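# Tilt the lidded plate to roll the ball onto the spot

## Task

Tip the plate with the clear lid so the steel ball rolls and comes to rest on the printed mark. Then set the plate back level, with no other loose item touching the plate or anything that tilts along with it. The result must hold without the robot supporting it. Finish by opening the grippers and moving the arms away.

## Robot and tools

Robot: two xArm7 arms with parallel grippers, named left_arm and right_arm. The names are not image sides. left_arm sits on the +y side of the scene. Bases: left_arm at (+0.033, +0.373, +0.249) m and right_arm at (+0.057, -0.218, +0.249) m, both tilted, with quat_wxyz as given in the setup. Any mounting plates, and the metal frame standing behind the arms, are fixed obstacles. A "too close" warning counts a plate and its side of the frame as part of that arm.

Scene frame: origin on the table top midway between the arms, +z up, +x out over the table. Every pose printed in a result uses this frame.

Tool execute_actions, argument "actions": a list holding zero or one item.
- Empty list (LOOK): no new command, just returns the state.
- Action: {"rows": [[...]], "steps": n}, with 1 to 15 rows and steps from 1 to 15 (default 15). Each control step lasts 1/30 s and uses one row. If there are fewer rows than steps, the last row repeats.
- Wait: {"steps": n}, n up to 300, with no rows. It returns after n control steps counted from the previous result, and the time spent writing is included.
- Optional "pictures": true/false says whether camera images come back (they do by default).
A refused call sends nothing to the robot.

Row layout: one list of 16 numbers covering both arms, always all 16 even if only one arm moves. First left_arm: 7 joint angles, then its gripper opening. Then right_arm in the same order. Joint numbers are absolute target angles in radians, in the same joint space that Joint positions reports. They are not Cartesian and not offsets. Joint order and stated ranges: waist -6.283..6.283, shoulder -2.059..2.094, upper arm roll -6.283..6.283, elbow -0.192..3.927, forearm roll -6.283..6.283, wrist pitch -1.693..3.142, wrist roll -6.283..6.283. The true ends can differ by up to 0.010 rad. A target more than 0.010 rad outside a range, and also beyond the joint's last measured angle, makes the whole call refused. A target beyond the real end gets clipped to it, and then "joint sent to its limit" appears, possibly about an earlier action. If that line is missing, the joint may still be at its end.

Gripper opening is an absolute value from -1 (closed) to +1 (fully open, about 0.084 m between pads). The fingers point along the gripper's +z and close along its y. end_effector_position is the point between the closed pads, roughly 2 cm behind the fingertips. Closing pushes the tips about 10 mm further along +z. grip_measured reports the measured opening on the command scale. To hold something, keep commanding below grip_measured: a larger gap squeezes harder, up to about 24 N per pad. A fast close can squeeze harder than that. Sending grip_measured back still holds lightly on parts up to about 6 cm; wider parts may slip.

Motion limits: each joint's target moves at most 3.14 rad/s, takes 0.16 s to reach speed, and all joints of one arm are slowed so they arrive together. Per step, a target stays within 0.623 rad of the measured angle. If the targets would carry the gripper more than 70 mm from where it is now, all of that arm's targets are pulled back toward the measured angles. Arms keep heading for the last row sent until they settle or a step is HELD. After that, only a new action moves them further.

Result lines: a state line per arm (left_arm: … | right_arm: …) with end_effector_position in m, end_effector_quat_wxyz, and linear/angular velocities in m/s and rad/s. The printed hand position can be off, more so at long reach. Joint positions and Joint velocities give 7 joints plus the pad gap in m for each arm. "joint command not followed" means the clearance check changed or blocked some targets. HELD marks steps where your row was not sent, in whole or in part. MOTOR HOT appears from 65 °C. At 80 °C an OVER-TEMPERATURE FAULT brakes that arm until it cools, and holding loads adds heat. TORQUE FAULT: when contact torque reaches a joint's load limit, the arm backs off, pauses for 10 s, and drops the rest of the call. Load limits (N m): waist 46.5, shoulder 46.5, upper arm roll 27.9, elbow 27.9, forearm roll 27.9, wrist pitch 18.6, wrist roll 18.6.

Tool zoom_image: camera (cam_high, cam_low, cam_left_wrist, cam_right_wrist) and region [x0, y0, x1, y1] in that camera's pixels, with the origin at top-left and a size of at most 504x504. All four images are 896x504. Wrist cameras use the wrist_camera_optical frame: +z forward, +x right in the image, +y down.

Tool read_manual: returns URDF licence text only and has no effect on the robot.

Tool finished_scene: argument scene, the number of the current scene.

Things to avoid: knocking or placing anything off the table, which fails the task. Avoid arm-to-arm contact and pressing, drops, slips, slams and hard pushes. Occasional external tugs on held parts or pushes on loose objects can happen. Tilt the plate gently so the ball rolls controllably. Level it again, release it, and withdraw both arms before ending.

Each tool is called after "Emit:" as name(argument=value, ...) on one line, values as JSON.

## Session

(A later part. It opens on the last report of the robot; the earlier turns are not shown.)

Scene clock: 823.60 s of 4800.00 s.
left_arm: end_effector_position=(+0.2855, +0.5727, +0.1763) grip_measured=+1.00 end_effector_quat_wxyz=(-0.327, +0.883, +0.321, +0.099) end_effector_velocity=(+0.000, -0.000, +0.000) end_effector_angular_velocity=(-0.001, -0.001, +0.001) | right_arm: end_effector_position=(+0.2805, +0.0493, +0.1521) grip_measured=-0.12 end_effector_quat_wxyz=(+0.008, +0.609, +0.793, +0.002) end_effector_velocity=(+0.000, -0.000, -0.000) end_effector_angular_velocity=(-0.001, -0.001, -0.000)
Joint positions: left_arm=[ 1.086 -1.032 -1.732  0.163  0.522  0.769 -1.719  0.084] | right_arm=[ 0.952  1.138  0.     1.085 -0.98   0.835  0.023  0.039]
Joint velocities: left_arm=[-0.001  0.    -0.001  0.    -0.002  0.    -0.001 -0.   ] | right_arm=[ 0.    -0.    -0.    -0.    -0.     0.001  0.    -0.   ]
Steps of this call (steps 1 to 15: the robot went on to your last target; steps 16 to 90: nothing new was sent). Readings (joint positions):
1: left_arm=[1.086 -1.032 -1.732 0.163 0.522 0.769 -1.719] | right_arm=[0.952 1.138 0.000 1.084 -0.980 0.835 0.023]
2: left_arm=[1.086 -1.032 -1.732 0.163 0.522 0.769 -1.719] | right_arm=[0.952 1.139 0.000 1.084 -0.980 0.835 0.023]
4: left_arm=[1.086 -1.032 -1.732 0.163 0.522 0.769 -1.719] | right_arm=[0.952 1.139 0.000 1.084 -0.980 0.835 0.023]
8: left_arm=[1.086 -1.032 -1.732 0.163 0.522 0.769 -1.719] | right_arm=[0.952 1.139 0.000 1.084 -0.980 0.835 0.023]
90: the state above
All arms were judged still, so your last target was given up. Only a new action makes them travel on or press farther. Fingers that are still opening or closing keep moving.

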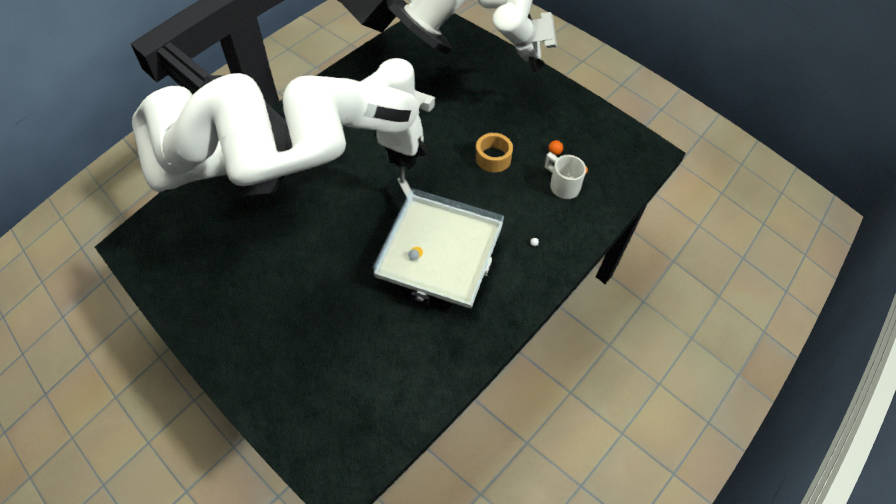

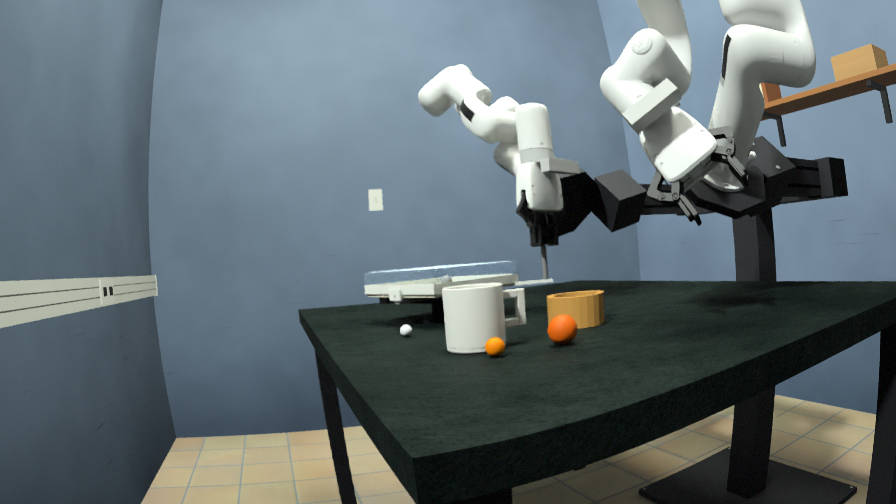

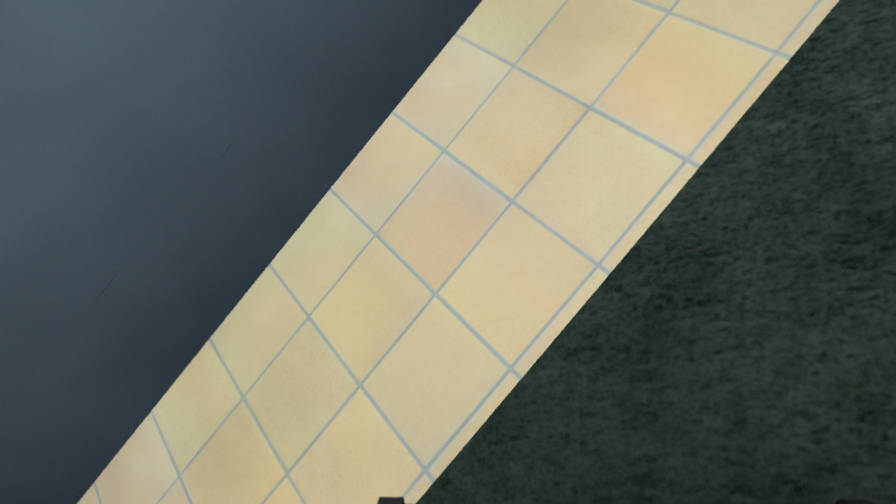

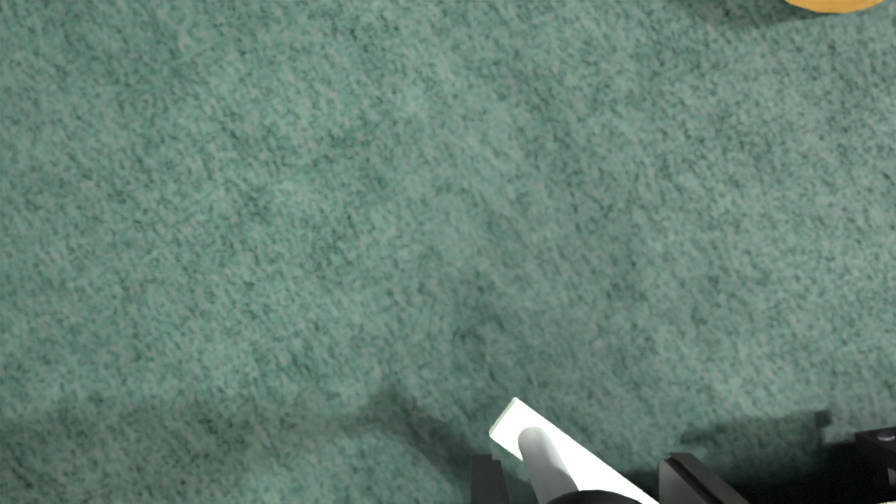

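Emit:
execute_actions(actions=[], pictures=true)

Emit:
zoom_image(camera="cam_high", region=[360, 175, 520, 320])

Scene clock: 885.40 s of 4800.00 s.
left_arm: end_effector_position=(+0.2855, +0.5727, +0.1763) grip_measured=+1.00 end_effector_quat_wxyz=(-0.327, +0.883, +0.321, +0.099) end_effector_velocity=(-0.000, -0.000, +0.000) end_effector_angular_velocity=(+0.000, +0.001, -0.002) | right_arm: end_effector_position=(+0.2805, +0.0493, +0.1521) grip_measured=-0.12 end_effector_quat_wxyz=(+0.008, +0.609, +0.793, +0.002) end_effector_velocity=(+0.000, -0.001, -0.001) end_effector_angular_velocity=(-0.001, -0.000, +0.000)
Joint positions: left_arm=[ 1.086 -1.032 -1.732  0.163  0.522  0.769 -1.719  0.084] | right_arm=[ 0.952  1.138  0.     1.085 -0.98   0.835  0.023  0.039]
Joint velocities: left_arm=[-0.001  0.001 -0.    -0.001 -0.     0.001  0.001  0.   ] | right_arm=[-0.     0.    -0.001 -0.    -0.001 -0.    -0.    -0.   ]
Steps of this call (steps 1 to 90: nothing new was sent; then 58.80 s passed at rest). Readings (joint positions):
1: left_arm=[1.086 -1.032 -1.732 0.163 0.522 0.769 -1.719] | right_arm=[0.952 1.138 0.000 1.085 -0.980 0.835 0.023]
2: left_arm=[1.086 -1.032 -1.732 0.163 0.522 0.769 -1.719] | right_arm=[0.952 1.138 0.000 1.085 -0.980 0.835 0.023]
4: left_arm=[1.086 -1.032 -1.732 0.163 0.522 0.769 -1.719] | right_arm=[0.952 1.138 0.000 1.085 -0.980 0.835 0.023]
8: left_arm=[1.086 -1.032 -1.732 0.163 0.522 0.769 -1.719] | right_arm=[0.952 1.138 0.000 1.085 -0.980 0.835 0.023]
90: the state above

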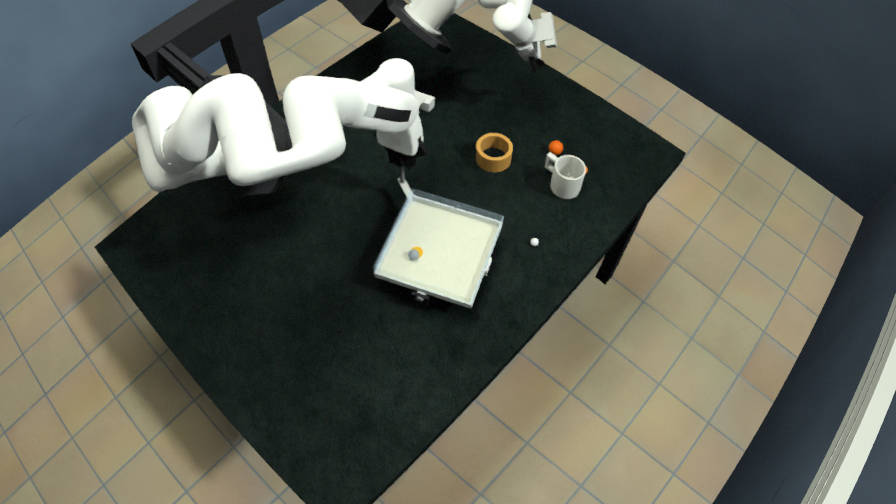

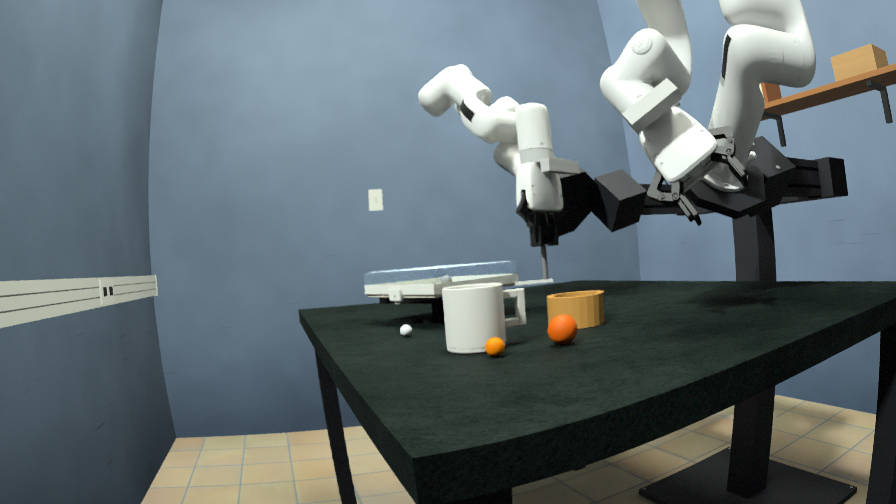

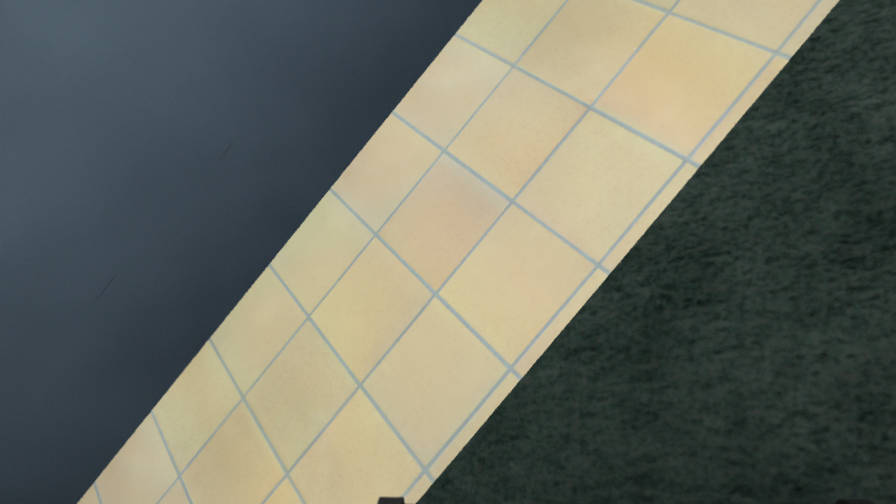

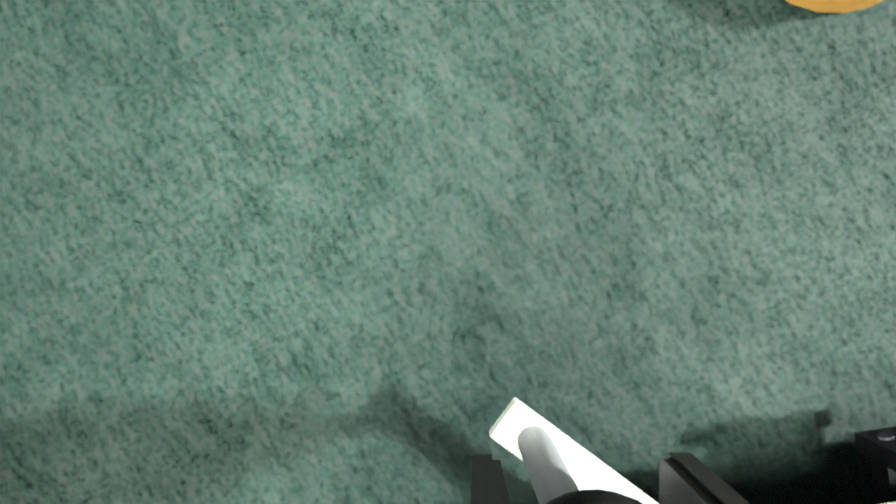

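Region (360, 175, 520, 320) of cam_high's 896x504 image, scaled by 3.150, with more detail than that image has; it fills the top 457 rows of this view, and the rest is white.

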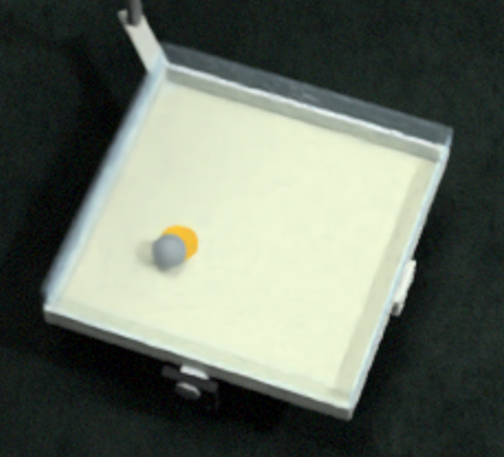

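Emit:
execute_actions(actions=[{"rows": [[1.086,-1.032,-1.732,0.163,0.522,0.769,-1.719,1, 0.9619,1.1618,0,1.1063,-0.9746,0.8552,0.0275,-0.3]], "steps": 15}], pictures=false)

Emit:
execute_actions(actions=[{"steps": 6}], pictures=false)

Emit:
execute_actions(actions=[{"rows": [[1.086,-1.032,-1.732,0.163,0.522,0.769,-1.719,1, 0.9525,1.1400,0,1.0861,-0.9792,0.8366,0.0235,-0.3]], "steps": 15}], pictures=false)

Emit:
execute_actions(actions=[{"steps": 60}], pictures=true)

Emit:
zoom_image(camera="cam_high", region=[360, 175, 520, 320])

Scene clock: 919.50 s of 4800.00 s.
left_arm: end_effector_position=(+0.2855, +0.5727, +0.1763) grip_measured=+1.00 end_effector_quat_wxyz=(-0.327, +0.883, +0.321, +0.099) end_effector_velocity=(-0.000, +0.000, -0.000) end_effector_angular_velocity=(+0.001, +0.001, -0.002) | right_arm: end_effector_position=(+0.2798, +0.0511, +0.1487) grip_measured=-0.12 end_effector_quat_wxyz=(+0.018, +0.609, +0.793, -0.003) end_effector_velocity=(-0.000, -0.000, -0.001) end_effector_angular_velocity=(-0.003, -0.001, +0.000)
Joint positions: left_arm=[ 1.086 -1.032 -1.732  0.163  0.522  0.769 -1.719  0.084] | right_arm=[ 0.962  1.161 -0.     1.106 -0.975  0.855  0.027  0.039]
Joint velocities: left_arm=[-0.     0.    -0.    -0.001  0.001  0.     0.001 -0.   ] | right_arm=[ 0.     0.002  0.     0.002 -0.001  0.003  0.001 -0.   ]
Steps of this call (steps 1 to 90: nothing new was sent; then 30.60 s passed at rest; steps 91 to 105: all 15 steps of this action). Readings (joint positions):
91: left_arm=[1.086 -1.032 -1.732 0.163 0.522 0.769 -1.719] | right_arm=[0.952 1.139 0.000 1.085 -0.980 0.835 0.023]
92: left_arm=[1.086 -1.032 -1.732 0.163 0.522 0.769 -1.719] | right_arm=[0.953 1.141 0.000 1.087 -0.979 0.838 0.024]
94: left_arm=[1.086 -1.032 -1.732 0.163 0.522 0.769 -1.719] | right_arm=[0.957 1.149 0.000 1.095 -0.977 0.845 0.025]
98: left_arm=[1.086 -1.032 -1.732 0.163 0.522 0.769 -1.719] | right_arm=[0.961 1.159 -0.000 1.104 -0.975 0.853 0.027]
105: the state above

Scene clock: 919.70 s of 4800.00 s.
left_arm: end_effector_position=(+0.2855, +0.5727, +0.1763) grip_measured=+1.00 end_effector_quat_wxyz=(-0.327, +0.883, +0.321, +0.099) end_effector_velocity=(-0.000, +0.000, +0.000) end_effector_angular_velocity=(+0.002, +0.000, -0.001) | right_arm: end_effector_position=(+0.2798, +0.0512, +0.1487) grip_measured=-0.12 end_effector_quat_wxyz=(+0.018, +0.609, +0.793, -0.003) end_effector_velocity=(+0.000, +0.001, +0.000) end_effector_angular_velocity=(+0.001, -0.000, -0.001)
Joint positions: left_arm=[ 1.086 -1.032 -1.732  0.163  0.522  0.769 -1.719  0.084] | right_arm=[ 0.962  1.162 -0.     1.106 -0.975  0.855  0.027  0.039]
Joint velocities: left_arm=[-0.     0.    -0.     0.     0.002  0.002 -0.001 -0.   ] | right_arm=[ 0.     0.     0.001  0.002  0.001  0.001  0.    -0.   ]
Steps of this call (steps 1 to 6: the robot went on to your last target). Readings (joint positions):
1: left_arm=[1.086 -1.032 -1.732 0.163 0.522 0.769 -1.719] | right_arm=[0.962 1.162 -0.000 1.106 -0.975 0.855 0.027]
2: left_arm=[1.086 -1.032 -1.732 0.163 0.522 0.769 -1.719] | right_arm=[0.962 1.162 -0.000 1.106 -0.975 0.855 0.027]
4: left_arm=[1.086 -1.032 -1.732 0.163 0.522 0.769 -1.719] | right_arm=[0.962 1.162 -0.000 1.106 -0.975 0.855 0.027]
6: the state above

Scene clock: 920.20 s of 4800.00 s.
left_arm: end_effector_position=(+0.2855, +0.5727, +0.1763) grip_measured=+1.00 end_effector_quat_wxyz=(-0.327, +0.883, +0.321, +0.099) end_effector_velocity=(-0.000, +0.001, +0.000) end_effector_angular_velocity=(+0.002, +0.001, -0.000) | right_arm: end_effector_position=(+0.2805, +0.0496, +0.1520) grip_measured=-0.12 end_effector_quat_wxyz=(+0.009, +0.609, +0.793, +0.001) end_effector_velocity=(+0.000, -0.000, +0.000) end_effector_angular_velocity=(+0.001, -0.001, +0.001)
Joint positions: left_arm=[ 1.086 -1.032 -1.732  0.163  0.522  0.769 -1.719  0.084] | right_arm=[ 0.953  1.14   0.     1.087 -0.979  0.837  0.024  0.039]
Joint velocities: left_arm=[ 0.    -0.    -0.    -0.001  0.001  0.001 -0.001  0.   ] | right_arm=[-0.001 -0.003 -0.    -0.002 -0.002 -0.001 -0.     0.   ]
Steps of this call (steps 1 to 15: all 15 steps of this action). Readings (joint positions):
1: left_arm=[1.086 -1.032 -1.732 0.163 0.522 0.769 -1.719] | right_arm=[0.962 1.162 -0.000 1.106 -0.975 0.855 0.027]
2: left_arm=[1.086 -1.032 -1.732 0.163 0.522 0.769 -1.719] | right_arm=[0.961 1.160 -0.000 1.104 -0.975 0.853 0.027]
4: left_arm=[1.086 -1.032 -1.732 0.163 0.522 0.769 -1.719] | right_arm=[0.957 1.152 -0.000 1.097 -0.977 0.846 0.026]
8: left_arm=[1.086 -1.032 -1.732 0.163 0.522 0.769 -1.719] | right_arm=[0.954 1.143 0.000 1.089 -0.979 0.839 0.024]
15: the state above

Scene clock: 922.20 s of 4800.00 s.
left_arm: end_effector_position=(+0.2855, +0.5727, +0.1763) grip_measured=+1.00 end_effector_quat_wxyz=(-0.327, +0.883, +0.321, +0.099) end_effector_velocity=(+0.000, -0.001, -0.000) end_effector_angular_velocity=(-0.001, -0.001, -0.001) | right_arm: end_effector_position=(+0.2805, +0.0494, +0.1519) grip_measured=-0.12 end_effector_quat_wxyz=(+0.009, +0.609, +0.793, +0.001) end_effector_velocity=(+0.000, +0.001, +0.001) end_effector_angular_velocity=(+0.001, -0.000, -0.000)
Joint positions: left_arm=[ 1.086 -1.032 -1.732  0.163  0.522  0.769 -1.719  0.084] | right_arm=[ 0.953  1.14   0.     1.086 -0.979  0.837  0.023  0.039]
Joint velocities: left_arm=[ 0.    -0.    -0.002  0.    -0.001 -0.001 -0.    -0.   ] | right_arm=[-0.     0.     0.001  0.002  0.     0.001 -0.     0.   ]
Steps of this call (steps 1 to 15: the robot went on to your last target; steps 16 to 60: nothing new was sent). Readings (joint positions):
1: left_arm=[1.086 -1.032 -1.732 0.163 0.522 0.769 -1.719] | right_arm=[0.953 1.140 0.000 1.087 -0.979 0.837 0.024]
2: left_arm=[1.086 -1.032 -1.732 0.163 0.522 0.769 -1.719] | right_arm=[0.953 1.140 0.000 1.087 -0.979 0.837 0.024]
4: left_arm=[1.086 -1.032 -1.732 0.163 0.522 0.769 -1.719] | right_arm=[0.953 1.140 0.000 1.086 -0.979 0.837 0.024]
8: left_arm=[1.086 -1.032 -1.732 0.163 0.522 0.769 -1.719] | right_arm=[0.953 1.140 0.000 1.086 -0.979 0.837 0.023]
60: the state above
All arms were judged still, so your last target was given up. Only a new action makes them travel on or press farther. Fingers that are still opening or closing keep moving.

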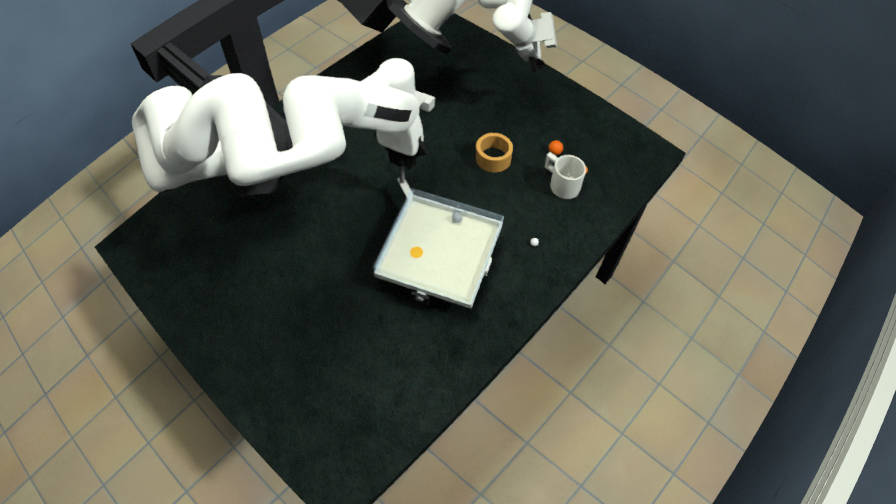

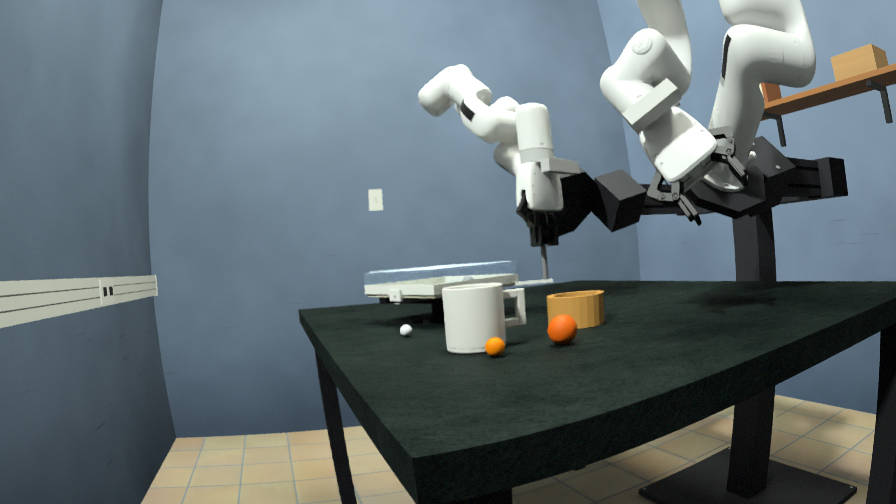

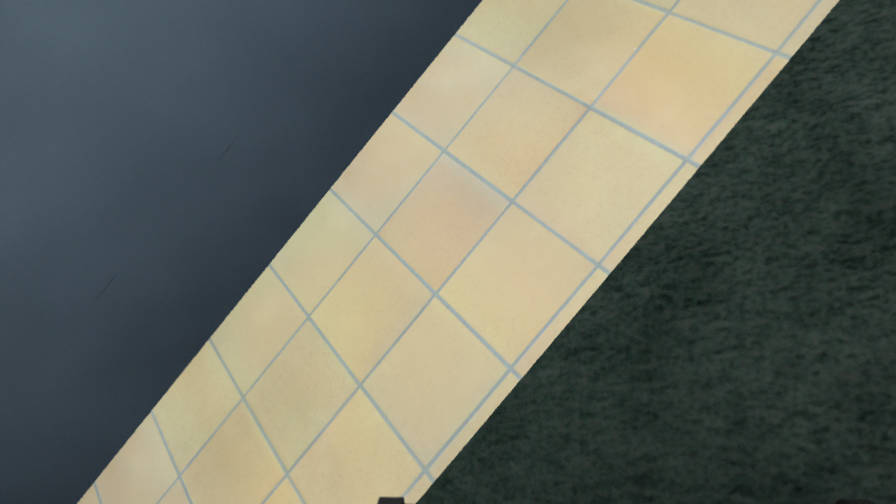

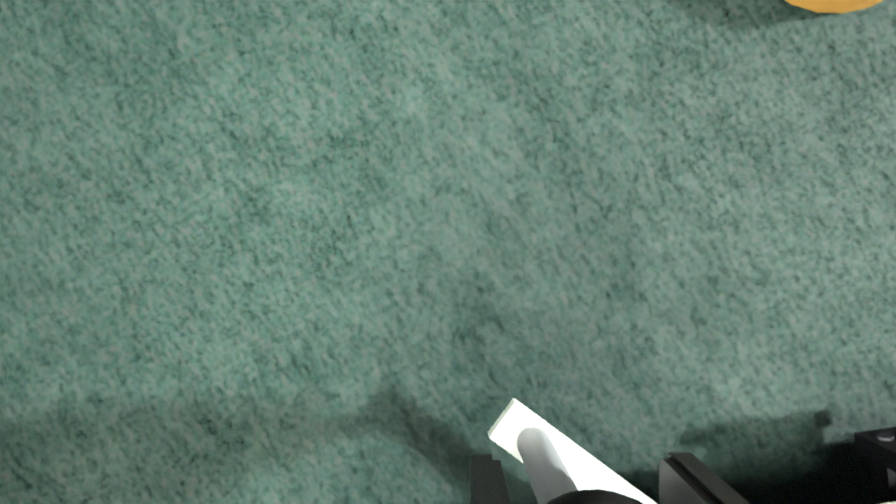

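Region (360, 175, 520, 320) of cam_high's 896x504 image, scaled by 3.150, with more detail than that image has; it fills the top 457 rows of this view, and the rest is white.

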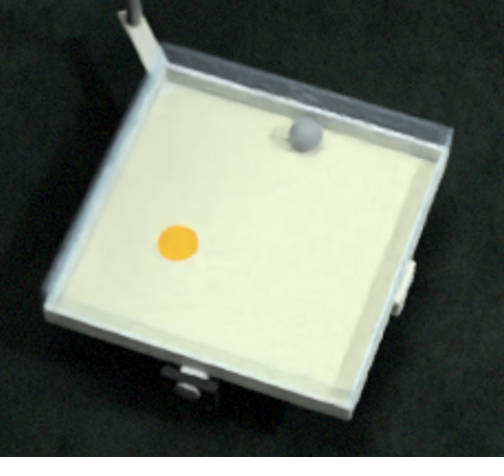

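Emit:
execute_actions(actions=[], pictures=true)

Scene clock: 973.47 s of 4800.00 s.
left_arm: end_effector_position=(+0.2855, +0.5727, +0.1763) grip_measured=+1.00 end_effector_quat_wxyz=(-0.327, +0.883, +0.321, +0.099) end_effector_velocity=(-0.000, +0.001, +0.000) end_effector_angular_velocity=(+0.001, +0.001, +0.002) | right_arm: end_effector_position=(+0.2805, +0.0494, +0.1519) grip_measured=-0.12 end_effector_quat_wxyz=(+0.009, +0.609, +0.793, +0.001) end_effector_velocity=(+0.000, +0.000, +0.000) end_effector_angular_velocity=(+0.001, +0.001, -0.002)
Joint positions: left_arm=[ 1.086 -1.032 -1.732  0.163  0.522  0.769 -1.719  0.084] | right_arm=[ 0.953  1.14   0.     1.086 -0.979  0.837  0.024  0.039]
Joint velocities: left_arm=[-0.    -0.     0.001 -0.    -0.001  0.002  0.    -0.   ] | right_arm=[-0.    -0.     0.     0.     0.001 -0.     0.    -0.   ]
Steps of this call (steps 1 to 100: nothing new was sent; then 47.93 s passed at rest). Readings (joint positions):
1: left_arm=[1.086 -1.032 -1.732 0.163 0.522 0.769 -1.719] | right_arm=[0.953 1.140 0.000 1.086 -0.979 0.837 0.023]
2: left_arm=[1.086 -1.032 -1.732 0.163 0.522 0.769 -1.719] | right_arm=[0.953 1.140 0.000 1.086 -0.979 0.837 0.023]
4: left_arm=[1.086 -1.032 -1.732 0.163 0.522 0.769 -1.719] | right_arm=[0.953 1.140 0.000 1.086 -0.979 0.837 0.023]
8: left_arm=[1.086 -1.032 -1.732 0.163 0.522 0.769 -1.719] | right_arm=[0.953 1.140 0.000 1.086 -0.979 0.837 0.024]
100: the state above

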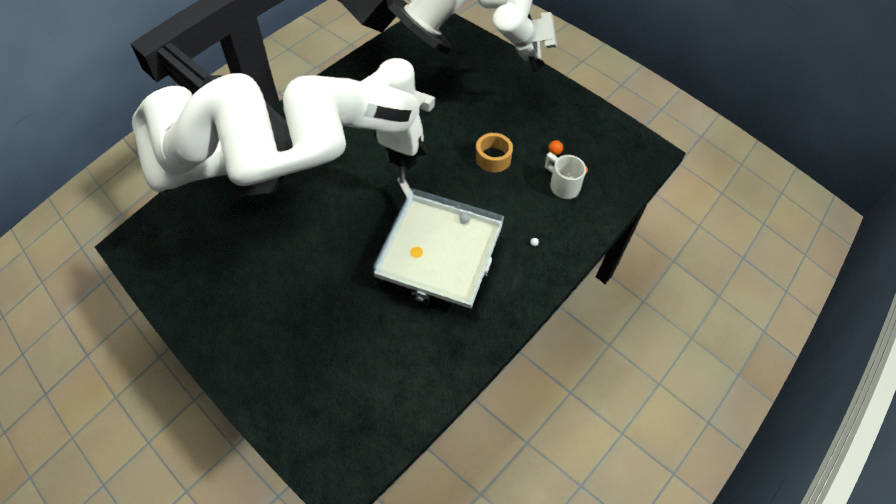

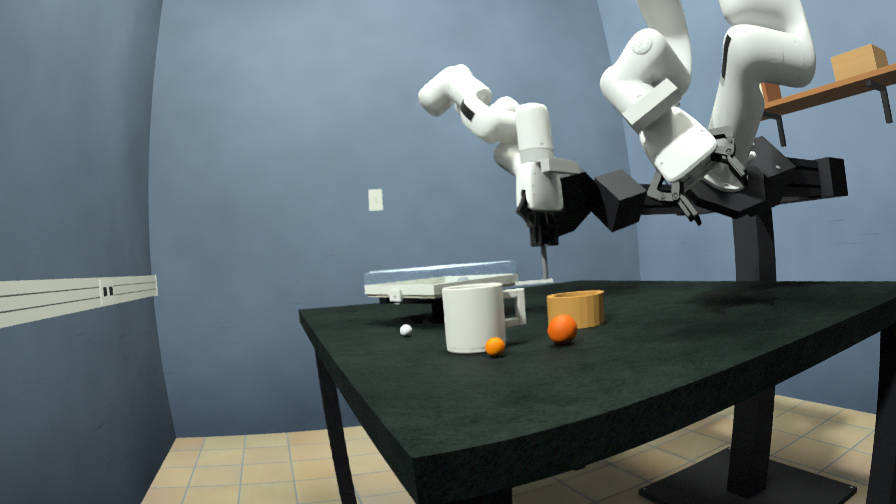

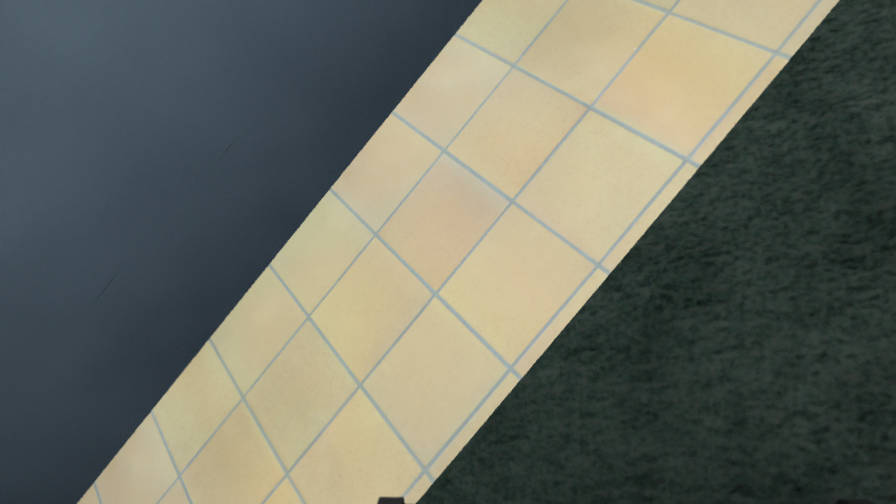

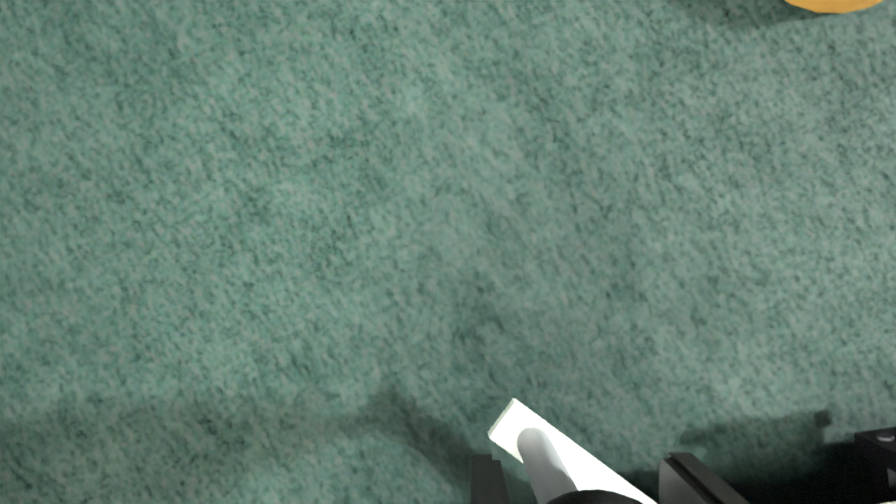

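Emit:
zoom_image(camera="cam_high", region=[360, 175, 520, 320])

Region (360, 175, 520, 320) of cam_high's 896x504 image, scaled by 3.150, with more detail than that image has; it fills the top 457 rows of this view, and the rest is white.

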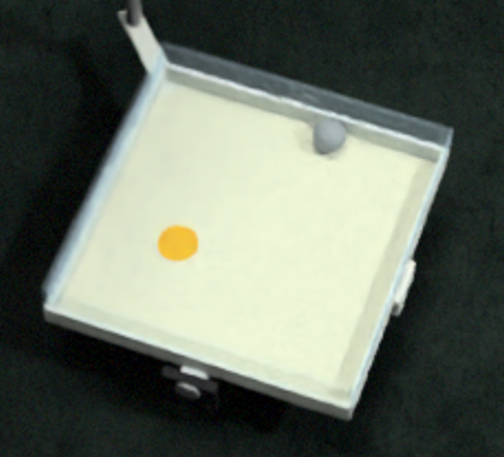

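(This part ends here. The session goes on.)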